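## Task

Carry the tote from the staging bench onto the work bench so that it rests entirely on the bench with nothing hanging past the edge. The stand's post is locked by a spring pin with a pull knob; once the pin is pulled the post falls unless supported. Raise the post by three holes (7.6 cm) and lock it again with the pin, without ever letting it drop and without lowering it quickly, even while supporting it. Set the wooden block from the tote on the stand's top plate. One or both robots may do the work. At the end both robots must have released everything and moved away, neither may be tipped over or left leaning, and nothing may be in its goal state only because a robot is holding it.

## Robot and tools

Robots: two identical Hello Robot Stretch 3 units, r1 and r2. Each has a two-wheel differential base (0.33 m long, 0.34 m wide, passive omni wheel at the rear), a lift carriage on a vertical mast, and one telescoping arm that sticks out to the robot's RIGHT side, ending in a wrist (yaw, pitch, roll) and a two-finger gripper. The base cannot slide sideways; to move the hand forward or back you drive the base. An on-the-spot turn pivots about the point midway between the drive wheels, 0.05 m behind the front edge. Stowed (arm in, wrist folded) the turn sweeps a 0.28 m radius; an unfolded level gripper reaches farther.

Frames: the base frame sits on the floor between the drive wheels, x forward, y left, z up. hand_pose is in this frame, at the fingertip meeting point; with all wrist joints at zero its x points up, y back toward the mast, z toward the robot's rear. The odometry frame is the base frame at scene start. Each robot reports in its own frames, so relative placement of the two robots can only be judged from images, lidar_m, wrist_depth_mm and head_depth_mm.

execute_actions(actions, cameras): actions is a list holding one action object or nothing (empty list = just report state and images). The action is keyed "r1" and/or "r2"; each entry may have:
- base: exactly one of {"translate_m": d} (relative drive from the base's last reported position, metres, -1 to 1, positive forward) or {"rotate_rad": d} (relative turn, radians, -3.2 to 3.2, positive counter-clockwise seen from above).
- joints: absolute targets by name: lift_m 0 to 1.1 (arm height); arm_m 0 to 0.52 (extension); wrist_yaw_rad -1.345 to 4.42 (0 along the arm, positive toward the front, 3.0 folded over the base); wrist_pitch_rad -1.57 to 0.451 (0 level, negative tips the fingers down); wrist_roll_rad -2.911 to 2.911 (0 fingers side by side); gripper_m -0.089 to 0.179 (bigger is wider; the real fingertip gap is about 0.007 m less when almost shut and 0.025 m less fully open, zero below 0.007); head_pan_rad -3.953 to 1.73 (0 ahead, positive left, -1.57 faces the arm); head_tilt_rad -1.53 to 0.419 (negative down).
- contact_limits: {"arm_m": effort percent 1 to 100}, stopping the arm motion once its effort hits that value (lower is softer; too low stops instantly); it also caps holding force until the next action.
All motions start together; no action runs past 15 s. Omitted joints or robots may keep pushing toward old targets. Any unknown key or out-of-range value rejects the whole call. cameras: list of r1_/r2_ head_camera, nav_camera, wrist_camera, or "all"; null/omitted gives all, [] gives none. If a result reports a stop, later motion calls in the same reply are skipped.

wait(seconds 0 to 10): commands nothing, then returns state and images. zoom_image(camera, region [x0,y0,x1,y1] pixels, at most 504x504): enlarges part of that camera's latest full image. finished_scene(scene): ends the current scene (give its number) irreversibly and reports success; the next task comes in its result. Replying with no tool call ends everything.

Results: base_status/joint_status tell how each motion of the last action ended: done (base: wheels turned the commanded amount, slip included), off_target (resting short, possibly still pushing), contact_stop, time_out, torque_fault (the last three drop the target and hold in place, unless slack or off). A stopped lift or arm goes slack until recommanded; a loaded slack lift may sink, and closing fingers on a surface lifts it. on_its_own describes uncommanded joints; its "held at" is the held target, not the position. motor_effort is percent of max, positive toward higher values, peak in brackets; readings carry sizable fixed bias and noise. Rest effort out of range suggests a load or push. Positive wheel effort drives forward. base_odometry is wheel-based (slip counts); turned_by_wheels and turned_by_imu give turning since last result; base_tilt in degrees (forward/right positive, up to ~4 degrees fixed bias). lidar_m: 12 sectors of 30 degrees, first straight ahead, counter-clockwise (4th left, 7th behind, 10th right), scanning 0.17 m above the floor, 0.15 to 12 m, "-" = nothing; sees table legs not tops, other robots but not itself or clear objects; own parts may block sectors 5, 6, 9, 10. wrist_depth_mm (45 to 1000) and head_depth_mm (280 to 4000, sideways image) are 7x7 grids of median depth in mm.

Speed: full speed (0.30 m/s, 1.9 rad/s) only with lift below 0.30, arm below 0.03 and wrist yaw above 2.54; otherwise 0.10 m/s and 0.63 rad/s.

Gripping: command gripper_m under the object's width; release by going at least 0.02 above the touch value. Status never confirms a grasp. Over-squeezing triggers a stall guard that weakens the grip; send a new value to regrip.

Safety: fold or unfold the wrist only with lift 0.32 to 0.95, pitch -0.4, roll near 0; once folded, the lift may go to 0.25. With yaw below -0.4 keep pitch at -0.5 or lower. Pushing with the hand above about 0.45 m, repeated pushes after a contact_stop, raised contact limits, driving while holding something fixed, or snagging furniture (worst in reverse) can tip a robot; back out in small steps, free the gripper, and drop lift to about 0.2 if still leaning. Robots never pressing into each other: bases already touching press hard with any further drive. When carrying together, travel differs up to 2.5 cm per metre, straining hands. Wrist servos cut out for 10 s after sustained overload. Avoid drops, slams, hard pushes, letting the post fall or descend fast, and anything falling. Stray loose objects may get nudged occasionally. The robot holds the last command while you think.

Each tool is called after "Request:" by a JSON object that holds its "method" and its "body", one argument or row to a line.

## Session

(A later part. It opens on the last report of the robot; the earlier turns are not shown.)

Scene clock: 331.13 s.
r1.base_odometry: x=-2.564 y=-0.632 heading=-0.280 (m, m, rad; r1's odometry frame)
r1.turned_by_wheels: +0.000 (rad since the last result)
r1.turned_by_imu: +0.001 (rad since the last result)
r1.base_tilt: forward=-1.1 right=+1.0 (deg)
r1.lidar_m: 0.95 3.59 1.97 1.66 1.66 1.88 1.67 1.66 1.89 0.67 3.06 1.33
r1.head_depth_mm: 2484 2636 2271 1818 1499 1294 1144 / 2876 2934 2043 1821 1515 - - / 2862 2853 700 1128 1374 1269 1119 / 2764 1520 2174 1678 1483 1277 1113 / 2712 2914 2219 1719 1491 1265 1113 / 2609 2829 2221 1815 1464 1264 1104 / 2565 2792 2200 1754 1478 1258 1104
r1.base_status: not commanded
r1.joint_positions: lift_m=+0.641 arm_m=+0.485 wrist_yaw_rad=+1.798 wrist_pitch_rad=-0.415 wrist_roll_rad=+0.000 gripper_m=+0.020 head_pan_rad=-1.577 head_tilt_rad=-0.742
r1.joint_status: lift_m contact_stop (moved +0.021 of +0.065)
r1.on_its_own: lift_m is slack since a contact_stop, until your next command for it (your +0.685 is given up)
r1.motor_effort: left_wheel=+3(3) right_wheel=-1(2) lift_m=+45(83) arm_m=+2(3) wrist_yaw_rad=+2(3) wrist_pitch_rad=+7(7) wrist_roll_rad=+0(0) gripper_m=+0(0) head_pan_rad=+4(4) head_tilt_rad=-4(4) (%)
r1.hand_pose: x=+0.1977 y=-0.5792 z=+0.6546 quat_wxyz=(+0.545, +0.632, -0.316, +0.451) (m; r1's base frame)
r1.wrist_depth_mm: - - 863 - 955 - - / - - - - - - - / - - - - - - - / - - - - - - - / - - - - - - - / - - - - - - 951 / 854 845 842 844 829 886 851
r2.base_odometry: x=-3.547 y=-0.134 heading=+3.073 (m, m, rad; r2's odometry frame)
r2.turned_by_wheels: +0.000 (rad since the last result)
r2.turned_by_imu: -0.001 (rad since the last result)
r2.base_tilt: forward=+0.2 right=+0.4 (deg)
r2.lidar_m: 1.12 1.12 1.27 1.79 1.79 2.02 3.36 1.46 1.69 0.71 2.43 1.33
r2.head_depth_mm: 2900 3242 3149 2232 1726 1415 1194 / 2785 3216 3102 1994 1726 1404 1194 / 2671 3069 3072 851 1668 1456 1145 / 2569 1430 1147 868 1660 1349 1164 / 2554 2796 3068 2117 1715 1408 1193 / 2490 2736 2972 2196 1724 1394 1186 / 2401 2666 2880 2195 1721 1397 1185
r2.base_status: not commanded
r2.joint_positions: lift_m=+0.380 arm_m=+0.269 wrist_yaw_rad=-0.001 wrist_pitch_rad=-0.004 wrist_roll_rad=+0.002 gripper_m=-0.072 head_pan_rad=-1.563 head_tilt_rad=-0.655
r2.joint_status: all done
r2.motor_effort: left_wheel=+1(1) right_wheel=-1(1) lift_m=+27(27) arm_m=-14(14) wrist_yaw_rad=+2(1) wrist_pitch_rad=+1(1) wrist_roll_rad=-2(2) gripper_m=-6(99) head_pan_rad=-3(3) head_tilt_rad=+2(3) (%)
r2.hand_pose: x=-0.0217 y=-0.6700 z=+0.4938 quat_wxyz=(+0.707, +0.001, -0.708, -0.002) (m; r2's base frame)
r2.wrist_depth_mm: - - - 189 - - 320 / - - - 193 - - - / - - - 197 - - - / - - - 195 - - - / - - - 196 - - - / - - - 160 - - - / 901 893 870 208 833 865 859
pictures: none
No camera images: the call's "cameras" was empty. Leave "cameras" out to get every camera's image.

Caught at hole 1. Repeat the sequence in one go.

Request:
{"method": "execute_actions", "body": {
  "actions": [
    {"r1":{"joints":{"lift_m":0.641}},"r2":{"joints":{"gripper_m":0.05}}}
  ],
  "cameras": []
}}

Request:
{"method": "execute_actions", "body": {
  "actions": [
    {"r2":{"joints":{"arm_m":0.284},"contact_limits":{"arm_m":15}}}
  ],
  "cameras": []
}}

Request:
{"method": "execute_actions", "body": {
  "actions": [
    {"r2":{"joints":{"gripper_m":-0.07}}}
  ],
  "cameras": []
}}

Request:
{"method": "execute_actions", "body": {
  "actions": [
    {"r2":{"joints":{"arm_m":0.27},"contact_limits":{"arm_m":36}}}
  ],
  "cameras": []
}}

Request:
{"method": "execute_actions", "body": {
  "actions": [
    {"r1":{"joints":{"lift_m":0.684}}}
  ],
  "cameras": []
}}

Request:
{"method": "execute_actions", "body": {
  "actions": [
    {"r2":{"joints":{"gripper_m":0.06}}}
  ],
  "cameras": []
}}

Request:
{"method": "execute_actions", "body": {
  "actions": [
    {"r1":{"joints":{"lift_m":0.6925}},"r2":{"joints":{"arm_m":0.24}}}
  ],
  "cameras": []
}}

Request:
{"method": "execute_actions", "body": {
  "actions": [
    {"r1":{"joints":{"lift_m":0.686}}}
  ],
  "cameras": ["r2_head_camera"]
}}

Scene clock: 339.13 s.
r1.base_odometry: x=-2.564 y=-0.632 heading=-0.280 (m, m, rad; r1's odometry frame)
r1.turned_by_wheels: +0.000 (rad since the last result)
r1.turned_by_imu: +0.002 (rad since the last result)
r1.base_tilt: forward=-1.1 right=+0.9 (deg)
r1.lidar_m: 0.95 3.58 1.97 1.66 1.66 1.88 1.66 1.66 1.88 0.67 3.06 1.34
r1.head_depth_mm: 2491 2658 2302 1804 1506 1281 1143 / 2856 2979 2029 1801 1518 - - / 2832 2866 703 1054 1381 1277 1114 / 2787 1533 2151 1680 1492 1270 1114 / 2694 2903 2238 1724 1479 1264 1110 / 2647 2852 2204 1822 1480 1259 1105 / 2551 2826 2184 1759 1465 1260 1099
r1.base_status: not commanded
r1.joint_positions: lift_m=+0.640 arm_m=+0.485 wrist_yaw_rad=+1.798 wrist_pitch_rad=-0.415 wrist_roll_rad=+0.000 gripper_m=+0.020 head_pan_rad=-1.577 head_tilt_rad=-0.742
r1.joint_status: all done
r1.motor_effort: left_wheel=+2(3) right_wheel=-1(1) lift_m=+55(58) arm_m=+2(2) wrist_yaw_rad=+2(2) wrist_pitch_rad=+7(7) wrist_roll_rad=+0(0) gripper_m=+0(1) head_pan_rad=+4(4) head_tilt_rad=-4(4) (%)
r1.hand_pose: x=+0.1977 y=-0.5792 z=+0.6539 quat_wxyz=(+0.545, +0.632, -0.316, +0.451) (m; r1's base frame)
r1.wrist_depth_mm: - - 864 - 978 - - / - - - - - - - / - - - - - - - / - - - - - - - / - - - - - - - / - - - - - - 997 / 867 851 830 848 834 822 847
r2.base_odometry: x=-3.547 y=-0.134 heading=+3.073 (m, m, rad; r2's odometry frame)
r2.turned_by_wheels: +0.000 (rad since the last result)
r2.turned_by_imu: -0.002 (rad since the last result)
r2.base_tilt: forward=+0.2 right=+0.4 (deg)
r2.lidar_m: 1.12 1.12 1.26 1.79 1.79 2.03 3.35 1.45 1.69 0.70 2.44 1.33
r2.head_depth_mm: 2891 3279 3089 2220 1728 1405 1206 / 2767 3183 3138 1978 1728 1410 1190 / 2733 3051 3049 856 1679 1450 1148 / 2612 1436 1154 866 1659 1386 1159 / 2544 2842 3059 2127 1717 1406 1185 / 2529 2764 2987 2197 1726 1396 1190 / 2430 2676 2824 2185 1707 1413 1188
r2.base_status: not commanded
r2.joint_positions: lift_m=+0.380 arm_m=+0.268 wrist_yaw_rad=-0.001 wrist_pitch_rad=-0.015 wrist_roll_rad=+0.002 gripper_m=+0.050 head_pan_rad=-1.563 head_tilt_rad=-0.655
r2.joint_status: all done
r2.motor_effort: left_wheel=+0(1) right_wheel=+0(1) lift_m=+28(27) arm_m=-5(14) wrist_yaw_rad=+3(2) wrist_pitch_rad=+4(4) wrist_roll_rad=-1(2) gripper_m=+0(80) head_pan_rad=-3(3) head_tilt_rad=+2(2) (%)
r2.hand_pose: x=-0.0218 y=-0.6692 z=+0.4911 quat_wxyz=(+0.707, +0.005, -0.708, -0.006) (m; r2's base frame)
r2.wrist_depth_mm: - - - 189 - - - / - - - 194 - - - / - - - 199 - - - / - - - 194 - - - / - - - 199 - - - / - - - 205 - - - / 872 889 830 211 795 869 851
pictures: none
No camera images: the call's "cameras" was empty. Leave "cameras" out to get every camera's image.

Scene clock: 340.10 s.
r1.base_odometry: x=-2.564 y=-0.632 heading=-0.280 (m, m, rad; r1's odometry frame)
r1.turned_by_wheels: +0.000 (rad since the last result)
r1.turned_by_imu: +0.000 (rad since the last result)
r1.base_tilt: forward=-1.2 right=+1.0 (deg)
r1.lidar_m: 0.95 3.57 1.97 1.66 1.66 1.88 1.66 1.66 1.88 0.67 3.05 1.33
r1.head_depth_mm: 2491 2643 2282 1809 1509 1289 1142 / 2895 2933 2039 1802 1527 - - / 2814 2829 700 1051 1381 1283 1118 / 2793 1532 2152 1695 1484 1270 1113 / 2687 2911 2215 1727 1474 1271 1115 / 2645 2866 2209 1836 1465 1258 1112 / 2569 2797 2209 1759 1473 1262 1100
r1.base_status: not commanded
r1.joint_positions: lift_m=+0.640 arm_m=+0.485 wrist_yaw_rad=+1.798 wrist_pitch_rad=-0.415 wrist_roll_rad=+0.000 gripper_m=+0.020 head_pan_rad=-1.577 head_tilt_rad=-0.742
r1.joint_status: not commanded
r1.motor_effort: left_wheel=+2(2) right_wheel=-1(1) lift_m=+56(56) arm_m=+2(1) wrist_yaw_rad=+2(2) wrist_pitch_rad=+7(7) wrist_roll_rad=+0(0) gripper_m=+0(1) head_pan_rad=+5(5) head_tilt_rad=-7(3) (%)
r1.hand_pose: x=+0.1977 y=-0.5792 z=+0.6539 quat_wxyz=(+0.545, +0.632, -0.316, +0.451) (m; r1's base frame)
r1.wrist_depth_mm: - - 867 - 938 - - / - - - - - - - / - - - - - - - / - - - - - - - / - - - - - - - / - - - - - - 955 / 851 846 822 821 844 855 858
r2.base_odometry: x=-3.547 y=-0.134 heading=+3.073 (m, m, rad; r2's odometry frame)
r2.turned_by_wheels: +0.000 (rad since the last result)
r2.turned_by_imu: +0.000 (rad since the last result)
r2.base_tilt: forward=+0.4 right=+0.4 (deg)
r2.lidar_m: 1.12 1.12 1.26 1.79 1.79 2.02 3.37 1.46 1.68 0.71 2.44 1.32
r2.head_depth_mm: 2908 3287 3111 2237 1744 1404 1206 / 2845 3232 3096 1988 1726 1411 1194 / 2666 3006 3066 850 1662 1460 1157 / 2550 1445 1155 870 1663 1394 1168 / 2554 2852 3068 2110 1737 1411 1189 / 2469 2775 2987 2215 1720 1405 1183 / 2413 2683 2901 2214 1722 1397 1182
r2.base_status: not commanded
r2.joint_positions: lift_m=+0.380 arm_m=+0.284 wrist_yaw_rad=-0.001 wrist_pitch_rad=-0.015 wrist_roll_rad=+0.002 gripper_m=+0.050 head_pan_rad=-1.563 head_tilt_rad=-0.655
r2.joint_status: all done
r2.motor_effort: left_wheel=+0(0) right_wheel=+0(0) lift_m=+27(27) arm_m=+4(3) wrist_yaw_rad=+2(2) wrist_pitch_rad=+4(4) wrist_roll_rad=-1(1) gripper_m=+0(0) head_pan_rad=-3(3) head_tilt_rad=+2(1) (%)
r2.contact_limits: arm_m 15 (drawing in: default 30, maximum 49; extending or still: default 40, maximum 66)
r2.hand_pose: x=-0.0218 y=-0.6845 z=+0.4911 quat_wxyz=(+0.707, +0.005, -0.708, -0.006) (m; r2's base frame)
r2.wrist_depth_mm: - - - 174 - - - / - - - 178 - - - / - - - 184 - - - / - - - 179 - - - / - - - 182 - - - / - - - 187 - - - / 885 873 851 193 782 845 845
pictures: none
No camera images: the call's "cameras" was empty. Leave "cameras" out to get every camera's image.

Scene clock: 341.80 s.
r1.base_odometry: x=-2.564 y=-0.632 heading=-0.280 (m, m, rad; r1's odometry frame)
r1.turned_by_wheels: +0.000 (rad since the last result)
r1.turned_by_imu: +0.000 (rad since the last result)
r1.base_tilt: forward=-1.1 right=+0.9 (deg)
r1.lidar_m: 0.95 3.59 1.97 1.66 1.66 1.88 1.66 1.66 1.88 0.67 3.07 1.34
r1.head_depth_mm: 2516 2645 2280 1816 1506 1286 1136 / 2872 2984 2051 1801 1516 - - / 2850 2861 700 1058 1393 1275 1120 / 2792 1518 2138 1675 1486 1272 1110 / 2681 2926 2219 1722 1473 1270 1103 / 2613 2818 2212 1810 1477 1271 1105 / 2564 2811 2194 1762 1472 1252 1105
r1.base_status: not commanded
r1.joint_positions: lift_m=+0.640 arm_m=+0.485 wrist_yaw_rad=+1.798 wrist_pitch_rad=-0.415 wrist_roll_rad=+0.000 gripper_m=+0.020 head_pan_rad=-1.577 head_tilt_rad=-0.742
r1.joint_status: not commanded
r1.motor_effort: left_wheel=+3(2) right_wheel=-1(1) lift_m=+56(56) arm_m=+2(2) wrist_yaw_rad=+2(2) wrist_pitch_rad=+7(7) wrist_roll_rad=+0(0) gripper_m=+0(0) head_pan_rad=+5(5) head_tilt_rad=-5(4) (%)
r1.hand_pose: x=+0.1977 y=-0.5792 z=+0.6539 quat_wxyz=(+0.545, +0.632, -0.316, +0.451) (m; r1's base frame)
r1.wrist_depth_mm: - - 874 - 959 - - / - - - - - - - / - - - - - - - / - - - - - - - / - - - - - - - / - - - - - - 979 / 864 836 844 853 837 849 848
r2.base_odometry: x=-3.547 y=-0.134 heading=+3.073 (m, m, rad; r2's odometry frame)
r2.turned_by_wheels: +0.000 (rad since the last result)
r2.turned_by_imu: +0.000 (rad since the last result)
r2.base_tilt: forward=+0.3 right=+0.4 (deg)
r2.lidar_m: 1.12 1.12 1.26 1.79 1.79 2.02 3.35 1.45 1.69 0.70 2.44 1.33
r2.head_depth_mm: 2878 3278 3099 2233 1754 1414 1202 / 2847 3167 3082 1977 1729 1403 1195 / 2691 3029 3073 852 1661 1441 1154 / 2662 1442 1159 866 1665 1365 1174 / 2550 2843 3051 2119 1732 1406 1197 / 2480 2753 2972 2185 1715 1407 1193 / 2442 2683 2903 2180 1713 1404 1179
r2.base_status: not commanded
r2.joint_positions: lift_m=+0.380 arm_m=+0.284 wrist_yaw_rad=-0.002 wrist_pitch_rad=-0.013 wrist_roll_rad=+0.002 gripper_m=-0.068 head_pan_rad=-1.563 head_tilt_rad=-0.655
r2.joint_status: all done
r2.motor_effort: left_wheel=+0(1) right_wheel=-1(1) lift_m=+27(27) arm_m=-6(6) wrist_yaw_rad=+3(7) wrist_pitch_rad=+3(4) wrist_roll_rad=-2(1) gripper_m=-41(99) head_pan_rad=-3(3) head_tilt_rad=+2(1) (%)
r2.hand_pose: x=-0.0220 y=-0.6853 z=+0.4915 quat_wxyz=(+0.707, +0.004, -0.708, -0.006) (m; r2's base frame)
r2.wrist_depth_mm: - - - 173 - - - / - - - 178 - - - / - - - 182 - - - / - - - 178 - - - / - - - 180 - - - / - - - 145 - - - / 888 881 865 192 825 857 846
pictures: none
No camera images: the call's "cameras" was empty. Leave "cameras" out to get every camera's image.

Scene clock: 342.73 s.
r1.base_odometry: x=-2.564 y=-0.632 heading=-0.280 (m, m, rad; r1's odometry frame)
r1.turned_by_wheels: +0.000 (rad since the last result)
r1.turned_by_imu: +0.000 (rad since the last result)
r1.base_tilt: forward=-1.1 right=+0.9 (deg)
r1.lidar_m: 0.95 3.58 1.97 1.66 1.66 1.87 1.67 1.66 1.88 0.67 3.07 1.34
r1.head_depth_mm: 2493 2643 2300 1823 1517 1289 1144 / 2862 2911 2040 1806 1527 - - / 2797 2850 699 1118 1379 1275 1117 / 2785 1524 2154 1699 1484 1276 1118 / 2723 2875 2238 1721 1476 1264 1112 / 2618 2821 2231 1824 1470 1263 1105 / 2548 2794 2208 1770 1472 1257 1106
r1.base_status: not commanded
r1.joint_positions: lift_m=+0.640 arm_m=+0.485 wrist_yaw_rad=+1.798 wrist_pitch_rad=-0.415 wrist_roll_rad=+0.000 gripper_m=+0.020 head_pan_rad=-1.577 head_tilt_rad=-0.742
r1.joint_status: not commanded
r1.motor_effort: left_wheel=+2(2) right_wheel=-1(1) lift_m=+55(56) arm_m=+2(2) wrist_yaw_rad=+2(2) wrist_pitch_rad=+7(7) wrist_roll_rad=+0(0) gripper_m=+0(0) head_pan_rad=+4(4) head_tilt_rad=-4(4) (%)
r1.hand_pose: x=+0.1977 y=-0.5792 z=+0.6539 quat_wxyz=(+0.545, +0.632, -0.316, +0.451) (m; r1's base frame)
r1.wrist_depth_mm: - - 888 - 934 - - / - - - - - - - / - - - - - - - / - - - - - - - / - - - - - - - / - - - - - - 950 / 864 857 830 856 823 853 853
r2.base_odometry: x=-3.547 y=-0.134 heading=+3.073 (m, m, rad; r2's odometry frame)
r2.turned_by_wheels: +0.000 (rad since the last result)
r2.turned_by_imu: +0.000 (rad since the last result)
r2.base_tilt: forward=+0.2 right=+0.5 (deg)
r2.lidar_m: 1.12 1.12 1.26 1.79 1.79 2.02 3.37 1.46 1.68 0.71 2.43 1.33
r2.head_depth_mm: 2889 3249 3115 2239 1731 1430 1193 / 2826 3201 3012 1968 1719 1405 1196 / 2669 3008 3085 852 1677 1450 1140 / 2617 1436 1157 865 1666 1361 1177 / 2570 2849 3049 2122 1720 1400 1187 / 2502 2760 2987 2181 1724 1389 1188 / 2401 2665 2861 2212 1699 1407 1185
r2.base_status: not commanded
r2.joint_positions: lift_m=+0.380 arm_m=+0.271 wrist_yaw_rad=-0.001 wrist_pitch_rad=-0.005 wrist_roll_rad=+0.002 gripper_m=-0.064 head_pan_rad=-1.563 head_tilt_rad=-0.655
r2.joint_status: all done
r2.on_its_own: arm_m is at rest, and its effort (-20) is outside its rest range (-14 to +14)
r2.motor_effort: left_wheel=+2(4) right_wheel=-2(3) lift_m=+27(27) arm_m=-20(33) wrist_yaw_rad=+3(4) wrist_pitch_rad=+1(3) wrist_roll_rad=-1(1) gripper_m=-39(41) head_pan_rad=-3(3) head_tilt_rad=+2(1) (%)
r2.contact_limits: arm_m 36 (drawing in: default 30, maximum 49; extending or still: default 40, maximum 66)
r2.hand_pose: x=-0.0217 y=-0.6724 z=+0.4935 quat_wxyz=(+0.707, +0.002, -0.708, -0.003) (m; r2's base frame)
r2.wrist_depth_mm: - - - 186 - - 316 / - - - 190 - - - / - - - 194 - - - / - - - 191 - - - / - - - 193 - - - / - - - 156 - - - / 898 900 843 206 835 860 858
pictures: none
No camera images: the call's "cameras" was empty. Leave "cameras" out to get every camera's image.

Scene clock: 343.93 s.
r1.base_odometry: x=-2.564 y=-0.632 heading=-0.280 (m, m, rad; r1's odometry frame)
r1.turned_by_wheels: +0.000 (rad since the last result)
r1.turned_by_imu: +0.000 (rad since the last result)
r1.base_tilt: forward=-1.1 right=+1.0 (deg)
r1.lidar_m: 0.95 3.58 1.96 1.66 1.66 1.87 1.67 1.66 1.88 0.67 3.07 1.34
r1.head_depth_mm: 2519 2631 2293 1815 1506 1288 1143 / 2875 2754 705 1790 1532 - - / 2814 1427 696 1130 1397 1282 1116 / 2814 1513 2191 1682 1489 1270 1115 / 2713 2900 2278 1725 1475 1266 1106 / 2616 2831 2241 1762 1470 1276 1108 / 2543 2782 2187 1767 1475 1265 1105
r1.base_status: not commanded
r1.joint_positions: lift_m=+0.683 arm_m=+0.485 wrist_yaw_rad=+1.798 wrist_pitch_rad=-0.415 wrist_roll_rad=+0.000 gripper_m=+0.020 head_pan_rad=-1.577 head_tilt_rad=-0.742
r1.joint_status: all done
r1.motor_effort: left_wheel=+2(3) right_wheel=-1(1) lift_m=+58(61) arm_m=+2(2) wrist_yaw_rad=+2(2) wrist_pitch_rad=+7(7) wrist_roll_rad=+0(0) gripper_m=+0(0) head_pan_rad=+4(4) head_tilt_rad=-5(5) (%)
r1.hand_pose: x=+0.1976 y=-0.5792 z=+0.6968 quat_wxyz=(+0.545, +0.632, -0.316, +0.451) (m; r1's base frame)
r1.wrist_depth_mm: - - 861 917 964 - - / - - - - - - - / - - - - - - - / - - - - - - - / - - - - - - - / - - - - - - - / 890 919 900 885 870 905 902
r2.base_odometry: x=-3.547 y=-0.134 heading=+3.073 (m, m, rad; r2's odometry frame)
r2.turned_by_wheels: +0.000 (rad since the last result)
r2.turned_by_imu: +0.000 (rad since the last result)
r2.base_tilt: forward=+0.3 right=+0.5 (deg)
r2.lidar_m: 1.12 1.12 1.26 1.80 1.79 2.02 3.37 1.45 1.69 0.71 2.43 1.33
r2.head_depth_mm: 2907 3282 3105 2160 1734 1412 1193 / 2787 3152 3080 1974 1723 1413 1198 / 2670 3028 2966 1710 1669 1457 1150 / 2630 1412 747 1797 1653 1357 1165 / 2566 2828 3084 2193 1717 1400 1202 / 2453 2790 2971 2198 1725 1402 1187 / 2431 2651 2865 2161 1711 1392 1177
r2.base_status: not commanded
r2.joint_positions: lift_m=+0.380 arm_m=+0.271 wrist_yaw_rad=-0.001 wrist_pitch_rad=-0.005 wrist_roll_rad=+0.002 gripper_m=-0.057 head_pan_rad=-1.563 head_tilt_rad=-0.655
r2.joint_status: not commanded
r2.on_its_own: gripper_m is held at -0.059, not at your -0.070, by its stall guard, which is still easing; arm_m is at rest, and its effort (-20) is outside its rest range (-14 to +14)
r2.motor_effort: left_wheel=+2(2) right_wheel=-2(2) lift_m=+27(27) arm_m=-20(20) wrist_yaw_rad=+2(2) wrist_pitch_rad=+1(1) wrist_roll_rad=-1(2) gripper_m=-36(38) head_pan_rad=-3(3) head_tilt_rad=+2(2) (%)
r2.hand_pose: x=-0.0217 y=-0.6724 z=+0.4935 quat_wxyz=(+0.707, +0.002, -0.708, -0.003) (m; r2's base frame)
r2.wrist_depth_mm: - - - 186 - - - / - - - 191 - - - / - - - 195 - - - / - - - 192 - - - / - - - 193 - - - / - - - 156 - - - / 908 903 847 206 821 867 853
pictures: none
No camera images: the call's "cameras" was empty. Leave "cameras" out to get every camera's image.

Scene clock: 345.60 s.
r1.base_odometry: x=-2.564 y=-0.632 heading=-0.280 (m, m, rad; r1's odometry frame)
r1.turned_by_wheels: +0.000 (rad since the last result)
r1.turned_by_imu: +0.000 (rad since the last result)
r1.base_tilt: forward=-1.1 right=+1.0 (deg)
r1.lidar_m: 0.95 3.56 1.97 1.66 1.66 1.88 1.66 1.66 1.88 0.67 3.06 1.34
r1.head_depth_mm: 2480 2622 2300 1798 1509 1287 1147 / 2887 2765 705 1794 1531 - - / 2834 1434 694 1041 1388 1278 1117 / 2772 1525 2195 1702 1478 1272 1109 / 2717 2908 2281 1735 1481 1269 1104 / 2608 2857 2225 1778 1477 1266 1100 / 2540 2764 2198 1757 1468 1261 1099
r1.base_status: not commanded
r1.joint_positions: lift_m=+0.683 arm_m=+0.485 wrist_yaw_rad=+1.798 wrist_pitch_rad=-0.415 wrist_roll_rad=+0.000 gripper_m=+0.020 head_pan_rad=-1.577 head_tilt_rad=-0.742
r1.joint_status: not commanded
r1.motor_effort: left_wheel=+3(3) right_wheel=-1(1) lift_m=+58(58) arm_m=+2(2) wrist_yaw_rad=+2(2) wrist_pitch_rad=+7(7) wrist_roll_rad=+0(0) gripper_m=+1(0) head_pan_rad=+4(5) head_tilt_rad=-3(3) (%)
r1.hand_pose: x=+0.1976 y=-0.5792 z=+0.6968 quat_wxyz=(+0.545, +0.632, -0.316, +0.451) (m; r1's base frame)
r1.wrist_depth_mm: - - 870 875 925 - - / - - - - - - - / - - - - - - - / - - - - - - - / - - - - - - - / - - - - - - - / 916 919 873 879 857 881 874
r2.base_odometry: x=-3.547 y=-0.134 heading=+3.073 (m, m, rad; r2's odometry frame)
r2.turned_by_wheels: +0.000 (rad since the last result)
r2.turned_by_imu: -0.001 (rad since the last result)
r2.base_tilt: forward=+0.6 right=+0.4 (deg)
r2.lidar_m: 1.12 1.12 1.27 1.79 1.79 2.03 3.37 1.46 1.69 0.71 2.43 1.33
r2.head_depth_mm: 2928 3321 3182 2132 1734 1410 1197 / 2847 3110 3120 1971 1719 1414 1192 / 2654 3022 2948 1728 1670 1437 1143 / 2610 1418 749 1787 1670 1362 1159 / 2558 2803 3060 2203 1723 1400 1191 / 2509 2734 2993 2169 1703 1406 1195 / 2436 2678 2854 2194 1713 1402 1193
r2.base_status: not commanded
r2.joint_positions: lift_m=+0.380 arm_m=+0.270 wrist_yaw_rad=-0.001 wrist_pitch_rad=-0.015 wrist_roll_rad=+0.002 gripper_m=+0.060 head_pan_rad=-1.563 head_tilt_rad=-0.655
r2.joint_status: all done
r2.motor_effort: left_wheel=+1(2) right_wheel=-1(2) lift_m=+27(27) arm_m=-5(20) wrist_yaw_rad=+2(2) wrist_pitch_rad=+4(4) wrist_roll_rad=-1(1) gripper_m=+0(80) head_pan_rad=-3(3) head_tilt_rad=+3(1) (%)
r2.hand_pose: x=-0.0217 y=-0.6712 z=+0.4911 quat_wxyz=(+0.707, +0.005, -0.708, -0.006) (m; r2's base frame)
r2.wrist_depth_mm: - - - 187 - - - / - - - 192 - - - / - - - 196 - - - / - - - 194 - - - / - - - 196 - - - / - - - 202 - - - / 888 883 846 208 818 855 845
pictures: none
No camera images: the call's "cameras" was empty. Leave "cameras" out to get every camera's image.

Scene clock: 346.80 s.
r1.base_odometry: x=-2.564 y=-0.632 heading=-0.280 (m, m, rad; r1's odometry frame)
r1.turned_by_wheels: +0.000 (rad since the last result)
r1.turned_by_imu: +0.000 (rad since the last result)
r1.base_tilt: forward=-1.0 right=+1.0 (deg)
r1.lidar_m: 0.95 3.56 1.97 1.66 1.66 1.88 1.66 1.66 1.88 0.67 3.06 1.33
r1.head_depth_mm: 2515 2654 2281 1813 1508 1284 1145 / 2844 2658 2047 1802 - - - / 2900 1429 681 1110 1405 1277 1118 / 2810 1520 2236 1690 1490 1274 1114 / 2675 2888 2257 1716 1477 1272 1110 / 2633 2787 2208 1762 1478 1268 1106 / 2553 2758 2214 1775 1463 1260 1100
r1.base_status: not commanded
r1.joint_positions: lift_m=+0.692 arm_m=+0.485 wrist_yaw_rad=+1.798 wrist_pitch_rad=-0.415 wrist_roll_rad=+0.000 gripper_m=+0.020 head_pan_rad=-1.577 head_tilt_rad=-0.742
r1.joint_status: all done
r1.motor_effort: left_wheel=+2(2) right_wheel=-1(1) lift_m=+64(66) arm_m=+1(2) wrist_yaw_rad=+2(2) wrist_pitch_rad=+7(8) wrist_roll_rad=+0(0) gripper_m=+0(0) head_pan_rad=+4(5) head_tilt_rad=-3(4) (%)
r1.hand_pose: x=+0.1976 y=-0.5793 z=+0.7050 quat_wxyz=(+0.545, +0.632, -0.316, +0.451) (m; r1's base frame)
r1.wrist_depth_mm: - - 857 886 937 - - / - - - - - - - / - - - - - - - / - - - - - - - / - - - - - - - / - - - - - - - / 884 922 880 890 884 890 907
r2.base_odometry: x=-3.547 y=-0.134 heading=+3.073 (m, m, rad; r2's odometry frame)
r2.turned_by_wheels: +0.000 (rad since the last result)
r2.turned_by_imu: +0.000 (rad since the last result)
r2.base_tilt: forward=+0.4 right=+0.5 (deg)
r2.lidar_m: 1.12 1.12 1.26 1.79 1.79 2.02 3.36 1.45 1.68 0.71 2.44 1.33
r2.head_depth_mm: 2921 3268 3117 2159 1731 1421 1197 / 2776 3123 3107 1960 1710 1410 1191 / 2645 3042 845 1752 1667 1429 - / 2594 1385 742 1807 1650 1358 1167 / 2580 2862 3124 2184 1709 1400 1184 / 2483 2752 2999 2195 1709 1409 1190 / 2420 2658 2850 2189 1701 1407 1186
r2.base_status: not commanded
r2.joint_positions: lift_m=+0.380 arm_m=+0.240 wrist_yaw_rad=-0.001 wrist_pitch_rad=-0.015 wrist_roll_rad=+0.002 gripper_m=+0.060 head_pan_rad=-1.563 head_tilt_rad=-0.655
r2.joint_status: all done
r2.motor_effort: left_wheel=+1(1) right_wheel=+0(1) lift_m=+27(27) arm_m=-5(6) wrist_yaw_rad=+2(2) wrist_pitch_rad=+4(4) wrist_roll_rad=-2(2) gripper_m=+0(0) head_pan_rad=-3(3) head_tilt_rad=+2(2) (%)
r2.hand_pose: x=-0.0217 y=-0.6411 z=+0.4910 quat_wxyz=(+0.707, +0.005, -0.708, -0.006) (m; r2's base frame)
r2.wrist_depth_mm: - - - 215 - - - / - - - - - - - / - - - - - - - / - - - 223 - - - / - - - 227 - - - / - - - 236 - - - / 894 883 859 242 832 850 841
pictures: none
No camera images: the call's "cameras" was empty. Leave "cameras" out to get every camera's image.

Scene clock: 347.43 s.
r1.base_odometry: x=-2.564 y=-0.632 heading=-0.280 (m, m, rad; r1's odometry frame)
r1.turned_by_wheels: +0.000 (rad since the last result)
r1.turned_by_imu: +0.000 (rad since the last result)
r1.base_tilt: forward=-1.1 right=+0.9 (deg)
r1.lidar_m: 0.95 3.56 1.97 1.66 1.66 1.88 1.66 1.66 1.88 0.67 3.05 1.34
r1.head_depth_mm: 2441 2664 2282 1814 1506 1285 1144 / 2881 2681 2031 1802 1533 - - / 2859 1423 691 1063 1396 1269 1118 / 2785 1517 2153 1689 1493 1272 1111 / 2687 2927 2276 1741 1478 1266 1112 / 2641 2852 2197 1794 1470 1268 1108 / 2559 2764 2197 1759 1478 1252 1103
r1.base_status: not commanded
r1.joint_positions: lift_m=+0.686 arm_m=+0.485 wrist_yaw_rad=+1.798 wrist_pitch_rad=-0.415 wrist_roll_rad=+0.000 gripper_m=+0.020 head_pan_rad=-1.577 head_tilt_rad=-0.742
r1.joint_status: all done
r1.motor_effort: left_wheel=+2(3) right_wheel=-1(1) lift_m=+40(56) arm_m=+2(2) wrist_yaw_rad=+2(2) wrist_pitch_rad=+7(7) wrist_roll_rad=+0(0) gripper_m=+0(1) head_pan_rad=+4(5) head_tilt_rad=-3(6) (%)
r1.hand_pose: x=+0.1976 y=-0.5793 z=+0.6993 quat_wxyz=(+0.545, +0.632, -0.316, +0.451) (m; r1's base frame)
r1.wrist_depth_mm: - - 854 896 920 - - / - - - - - - - / - - - - - - - / - - - - - - - / - - - - - - - / - - - - - - - / 902 933 877 910 861 923 894
r2.base_odometry: x=-3.547 y=-0.134 heading=+3.073 (m, m, rad; r2's odometry frame)
r2.turned_by_wheels: +0.000 (rad since the last result)
r2.turned_by_imu: +0.000 (rad since the last result)
r2.base_tilt: forward=+0.3 right=+0.4 (deg)
r2.lidar_m: 1.12 1.12 1.26 1.79 1.79 2.03 3.35 1.46 1.69 0.71 2.43 1.33
r2.head_depth_mm: 2933 3355 3086 2144 1741 1412 1192 / 2781 3218 3074 1968 1716 1417 1185 / 2719 3040 2751 1781 1670 1420 - / 2599 1398 748 1769 1671 1372 1162 / 2545 2807 2981 2191 1708 1414 1192 / 2484 2742 2987 2207 1723 1406 1189 / 2398 2700 2881 2191 1697 1398 1186
r2.base_status: not commanded
r2.joint_positions: lift_m=+0.380 arm_m=+0.240 wrist_yaw_rad=-0.001 wrist_pitch_rad=-0.015 wrist_roll_rad=+0.002 gripper_m=+0.060 head_pan_rad=-1.563 head_tilt_rad=-0.655
r2.joint_status: not commanded
r2.motor_effort: left_wheel=+1(1) right_wheel=+0(1) lift_m=+27(27) arm_m=-5(5) wrist_yaw_rad=+2(2) wrist_pitch_rad=+4(4) wrist_roll_rad=-1(1) gripper_m=+0(1) head_pan_rad=-3(3) head_tilt_rad=+3(2) (%)
r2.hand_pose: x=-0.0217 y=-0.6411 z=+0.4910 quat_wxyz=(+0.707, +0.005, -0.708, -0.006) (m; r2's base frame)
r2.wrist_depth_mm: - - - 216 - - - / - - - - - - - / - - - - - - - / - - - 223 - - - / - - - 227 - - - / - - - 236 - - - / 883 884 863 242 824 860 861
pictures: r2_head_camera (sideways: a quarter turn clockwise sets it upright)
Images, in order (width x height): r2_head_camera 896x504.

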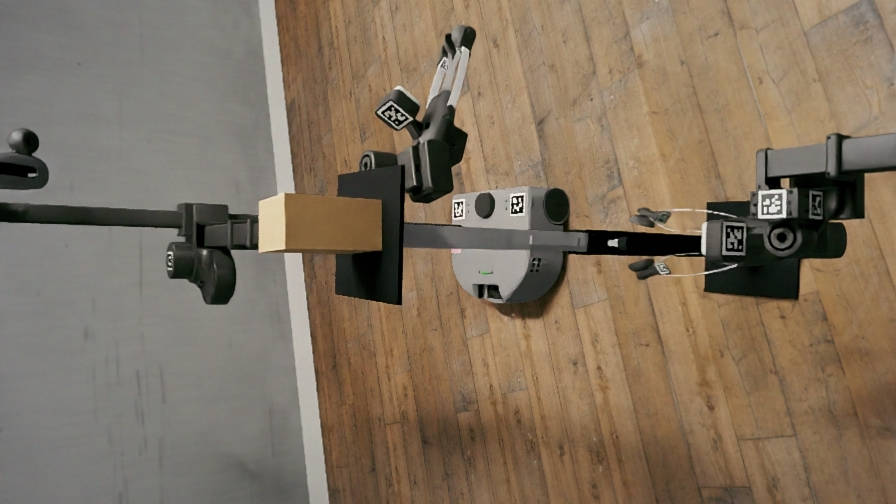

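Not locked yet (just short). Go slightly higher.

Request:
{"method": "execute_actions", "body": {
  "actions": [
    {"r1":{"joints":{"lift_m":0.694}}}
  ],
  "cameras": []
}}

Request:
{"method": "execute_actions", "body": {
  "actions": [
    {"r1":{"joints":{"lift_m":0.686}}}
  ],
  "cameras": ["r2_head_camera"]
}}

Scene clock: 350.73 s.
r1.base_odometry: x=-2.564 y=-0.632 heading=-0.280 (m, m, rad; r1's odometry frame)
r1.turned_by_wheels: +0.000 (rad since the last result)
r1.turned_by_imu: +0.001 (rad since the last result)
r1.base_tilt: forward=-1.0 right=+1.0 (deg)
r1.lidar_m: 0.95 3.57 1.97 1.66 1.66 1.88 1.67 1.66 1.88 0.67 3.06 1.34
r1.head_depth_mm: 2505 2651 2282 1810 1508 1286 1147 / 2886 2665 2040 1800 - - - / 2789 1424 678 1062 1411 1279 1121 / 2793 1527 2210 1685 1490 1267 1110 / 2719 2923 2313 1732 1484 1275 1107 / 2629 2805 2228 1750 1469 1265 1105 / 2548 2795 2197 1758 1473 1265 1102
r1.base_status: not commanded
r1.joint_positions: lift_m=+0.693 arm_m=+0.485 wrist_yaw_rad=+1.798 wrist_pitch_rad=-0.416 wrist_roll_rad=+0.000 gripper_m=+0.020 head_pan_rad=-1.577 head_tilt_rad=-0.742
r1.joint_status: all done
r1.motor_effort: left_wheel=+3(2) right_wheel=-1(1) lift_m=+58(69) arm_m=+1(2) wrist_yaw_rad=+2(2) wrist_pitch_rad=+8(8) wrist_roll_rad=+0(0) gripper_m=+1(0) head_pan_rad=+4(4) head_tilt_rad=-4(4) (%)
r1.hand_pose: x=+0.1975 y=-0.5793 z=+0.7065 quat_wxyz=(+0.545, +0.632, -0.316, +0.451) (m; r1's base frame)
r1.wrist_depth_mm: - - 864 896 920 - - / - - - - - - - / - - - - - - - / - - - - - - - / - - - - - - - / - - - - - - - / 918 899 880 909 854 881 882
r2.base_odometry: x=-3.547 y=-0.134 heading=+3.073 (m, m, rad; r2's odometry frame)
r2.turned_by_wheels: +0.000 (rad since the last result)
r2.turned_by_imu: -0.001 (rad since the last result)
r2.base_tilt: forward=+0.3 right=+0.5 (deg)
r2.lidar_m: 1.12 1.12 1.26 1.79 1.79 2.02 3.37 1.46 1.69 0.71 2.43 1.33
r2.head_depth_mm: 2895 3243 3108 2126 1738 1426 1194 / 2805 3155 3106 1988 1725 1402 1198 / 2660 3128 842 1767 1675 1428 - / 2602 1387 738 1783 1663 1353 1169 / 2537 2811 3068 2223 1704 1405 1190 / 2468 2745 2992 2210 1715 1410 1189 / 2416 2701 2865 2169 1691 1400 1182
r2.base_status: not commanded
r2.joint_positions: lift_m=+0.380 arm_m=+0.240 wrist_yaw_rad=-0.001 wrist_pitch_rad=-0.015 wrist_roll_rad=+0.002 gripper_m=+0.060 head_pan_rad=-1.563 head_tilt_rad=-0.655
r2.joint_status: not commanded
r2.motor_effort: left_wheel=+0(1) right_wheel=-1(1) lift_m=+27(27) arm_m=-5(5) wrist_yaw_rad=+2(2) wrist_pitch_rad=+4(4) wrist_roll_rad=-1(2) gripper_m=+0(0) head_pan_rad=-3(3) head_tilt_rad=+2(1) (%)
r2.hand_pose: x=-0.0217 y=-0.6411 z=+0.4910 quat_wxyz=(+0.707, +0.005, -0.708, -0.006) (m; r2's base frame)
r2.wrist_depth_mm: - - - 216 - - - / - - - - - - - / - - - - - - - / - - - 223 - - - / - - - 226 - - - / - - - 235 - - - / 895 893 862 243 824 862 847
pictures: none
No camera images: the call's "cameras" was empty. Leave "cameras" out to get every camera's image.

Scene clock: 352.43 s.
r1.base_odometry: x=-2.564 y=-0.632 heading=-0.280 (m, m, rad; r1's odometry frame)
r1.turned_by_wheels: +0.000 (rad since the last result)
r1.turned_by_imu: +0.000 (rad since the last result)
r1.base_tilt: forward=-1.0 right=+0.9 (deg)
r1.lidar_m: 0.95 3.56 1.96 1.66 1.66 1.87 1.66 1.66 1.88 0.67 3.06 1.33
r1.head_depth_mm: 2515 2667 2267 1821 1498 1280 1148 / 2842 2704 2050 1798 1522 - - / 2813 1420 681 1057 1401 1281 1115 / 2803 1530 2157 1688 1486 1277 1118 / 2692 2864 2273 1730 1485 1276 1109 / 2645 2807 2209 1782 1477 1262 1105 / 2523 2773 2194 1768 1461 1258 1103
r1.base_status: not commanded
r1.joint_positions: lift_m=+0.686 arm_m=+0.485 wrist_yaw_rad=+1.798 wrist_pitch_rad=-0.417 wrist_roll_rad=+0.000 gripper_m=+0.020 head_pan_rad=-1.577 head_tilt_rad=-0.742
r1.joint_status: all done
r1.motor_effort: left_wheel=+2(3) right_wheel=-1(1) lift_m=+35(51) arm_m=+2(2) wrist_yaw_rad=+2(2) wrist_pitch_rad=+8(8) wrist_roll_rad=+0(0) gripper_m=+1(1) head_pan_rad=+5(5) head_tilt_rad=-4(3) (%)
r1.hand_pose: x=+0.1974 y=-0.5793 z=+0.6991 quat_wxyz=(+0.545, +0.632, -0.316, +0.451) (m; r1's base frame)
r1.wrist_depth_mm: - - 870 895 921 - - / - - - - - - - / - - - - - - - / - - - - - - - / - - - - - - - / - - - - - - - / 903 900 863 911 864 873 907
r2.base_odometry: x=-3.547 y=-0.134 heading=+3.073 (m, m, rad; r2's odometry frame)
r2.turned_by_wheels: +0.000 (rad since the last result)
r2.turned_by_imu: +0.000 (rad since the last result)
r2.base_tilt: forward=+0.2 right=+0.5 (deg)
r2.lidar_m: 1.12 1.11 1.26 1.79 1.79 2.02 3.36 1.46 1.69 0.71 2.43 1.33
r2.head_depth_mm: 2848 3297 3148 2173 1743 1414 1206 / 2782 3124 3096 1964 1725 1416 1194 / 2645 3061 2768 1771 1672 1434 - / 2629 1397 743 1785 1657 1363 1170 / 2550 2829 3086 2216 1718 1403 1195 / 2466 2751 2939 2186 1713 1405 1182 / 2434 2692 2854 2164 1716 1402 1186
r2.base_status: not commanded
r2.joint_positions: lift_m=+0.380 arm_m=+0.240 wrist_yaw_rad=-0.001 wrist_pitch_rad=-0.015 wrist_roll_rad=+0.002 gripper_m=+0.060 head_pan_rad=-1.563 head_tilt_rad=-0.655
r2.joint_status: not commanded
r2.motor_effort: left_wheel=+1(1) right_wheel=+0(0) lift_m=+27(27) arm_m=-5(5) wrist_yaw_rad=+2(2) wrist_pitch_rad=+4(4) wrist_roll_rad=-2(1) gripper_m=+0(0) head_pan_rad=-3(3) head_tilt_rad=+1(2) (%)
r2.hand_pose: x=-0.0217 y=-0.6411 z=+0.4910 quat_wxyz=(+0.707, +0.005, -0.708, -0.006) (m; r2's base frame)
r2.wrist_depth_mm: - - - 216 - - - / - - - - - - - / - - - - - - - / - - - 225 - - - / - - - 226 - - - / - - - 235 - - - / 896 867 854 242 807 864 839
pictures: r2_head_camera (sideways: a quarter turn clockwise sets it upright)
Images, in order (width x height): r2_head_camera 896x504.

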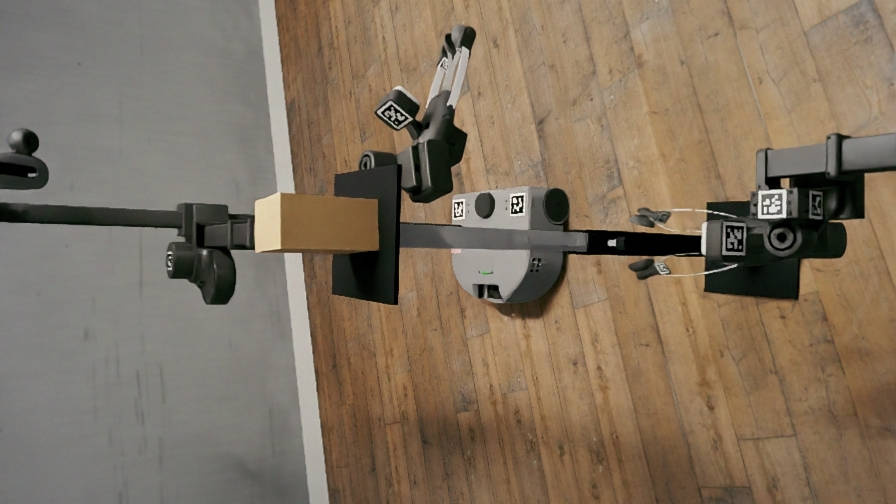

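Request:
{"method": "execute_actions", "body": {
  "actions": [
    {"r1":{"joints":{"lift_m":0.66,"arm_m":0.1}},"r2":{"joints":{"arm_m":0}}}
  ],
  "cameras": ["r2_head_camera"]
}}

Request:
{"method": "finished_scene", "body": {
  "scene": 1
}}

Scene clock: 359.23 s.
r1.base_odometry: x=-2.564 y=-0.632 heading=-0.280 (m, m, rad; r1's odometry frame)
r1.turned_by_wheels: +0.000 (rad since the last result)
r1.turned_by_imu: +0.001 (rad since the last result)
r1.base_tilt: forward=-1.1 right=+1.0 (deg)
r1.lidar_m: 0.95 3.58 1.96 1.66 1.66 1.88 1.66 1.66 1.87 0.67 3.06 1.33
r1.head_depth_mm: 2518 2641 2277 1829 1518 1288 1140 / 2902 2676 2042 1803 1497 - - / 2824 1432 755 1678 1488 1227 1114 / 2774 1535 2146 1700 1522 1215 1117 / 2705 2907 2209 1778 1486 1323 1113 / 2628 2830 2219 1764 1482 1286 1106 / 2560 2839 2216 1770 1473 1273 1083
r1.base_status: not commanded
r1.joint_positions: lift_m=+0.660 arm_m=+0.100 wrist_yaw_rad=+1.799 wrist_pitch_rad=-0.417 wrist_roll_rad=+0.000 gripper_m=+0.020 head_pan_rad=-1.577 head_tilt_rad=-0.742
r1.joint_status: all done
r1.motor_effort: left_wheel=+2(2) right_wheel=-1(1) lift_m=+36(35) arm_m=-3(4) wrist_yaw_rad=+2(2) wrist_pitch_rad=+8(8) wrist_roll_rad=+0(0) gripper_m=+0(0) head_pan_rad=+4(4) head_tilt_rad=-5(4) (%)
r1.hand_pose: x=+0.1974 y=-0.1946 z=+0.6731 quat_wxyz=(+0.545, +0.633, -0.315, +0.451) (m; r1's base frame)
r1.wrist_depth_mm: - - - - 789 840 925 / - - - - - - - / - - - - - - - / - - - - - - - / - - - - - - - / - - - - - - - / 858 875 841 866 832 856 857
r2.base_odometry: x=-3.547 y=-0.134 heading=+3.073 (m, m, rad; r2's odometry frame)
r2.turned_by_wheels: +0.000 (rad since the last result)
r2.turned_by_imu: -0.002 (rad since the last result)
r2.base_tilt: forward=+0.3 right=+0.3 (deg)
r2.lidar_m: 1.12 1.12 1.26 1.79 1.79 2.02 3.35 1.45 1.69 0.71 2.43 1.33
r2.head_depth_mm: 2923 3283 3105 2213 1738 1410 1199 / 2845 3201 3140 2252 1717 1409 1195 / 2644 3020 1159 2131 1676 1420 1198 / 2579 1424 743 1790 1663 1326 1193 / 2552 2855 3088 2207 1713 1408 1191 / 2452 2724 2979 2206 1712 1405 1191 / 2439 2699 2847 2172 1709 1407 1183
r2.base_status: not commanded
r2.joint_positions: lift_m=+0.380 arm_m=+0.000 wrist_yaw_rad=-0.001 wrist_pitch_rad=-0.016 wrist_roll_rad=+0.002 gripper_m=+0.060 head_pan_rad=-1.563 head_tilt_rad=-0.655
r2.joint_status: all done
r2.motor_effort: left_wheel=+1(1) right_wheel=-1(1) lift_m=+27(27) arm_m=-5(6) wrist_yaw_rad=+2(2) wrist_pitch_rad=+4(4) wrist_roll_rad=-1(2) gripper_m=+0(0) head_pan_rad=-3(3) head_tilt_rad=+2(1) (%)
r2.hand_pose: x=-0.0217 y=-0.4011 z=+0.4908 quat_wxyz=(+0.707, +0.005, -0.708, -0.006) (m; r2's base frame)
r2.wrist_depth_mm: - - - 832 - - - / - - - - - - - / - - - - - - - / - - - - - - - / - - - - - - - / - - - - - - - / 891 885 872 817 819 851 855
pictures: r2_head_camera (sideways: a quarter turn clockwise sets it upright)
Images, in order (width x height): r2_head_camera 896x504.

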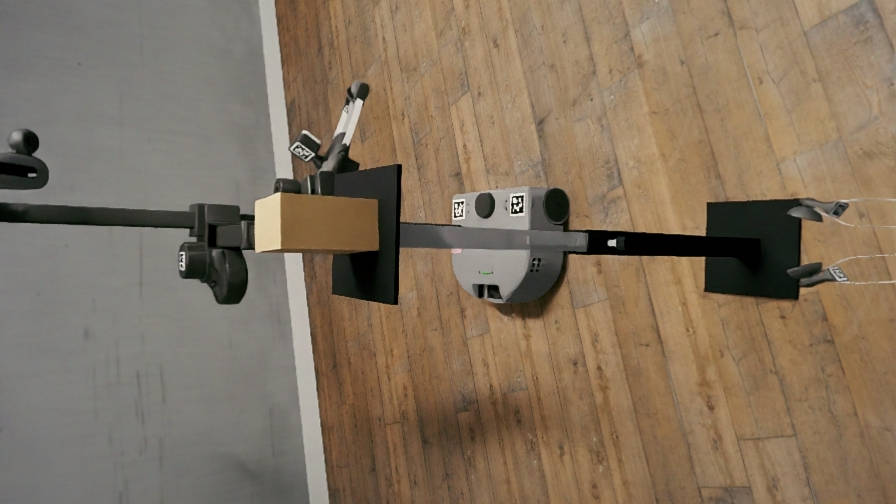

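The scene is finished: the task was done.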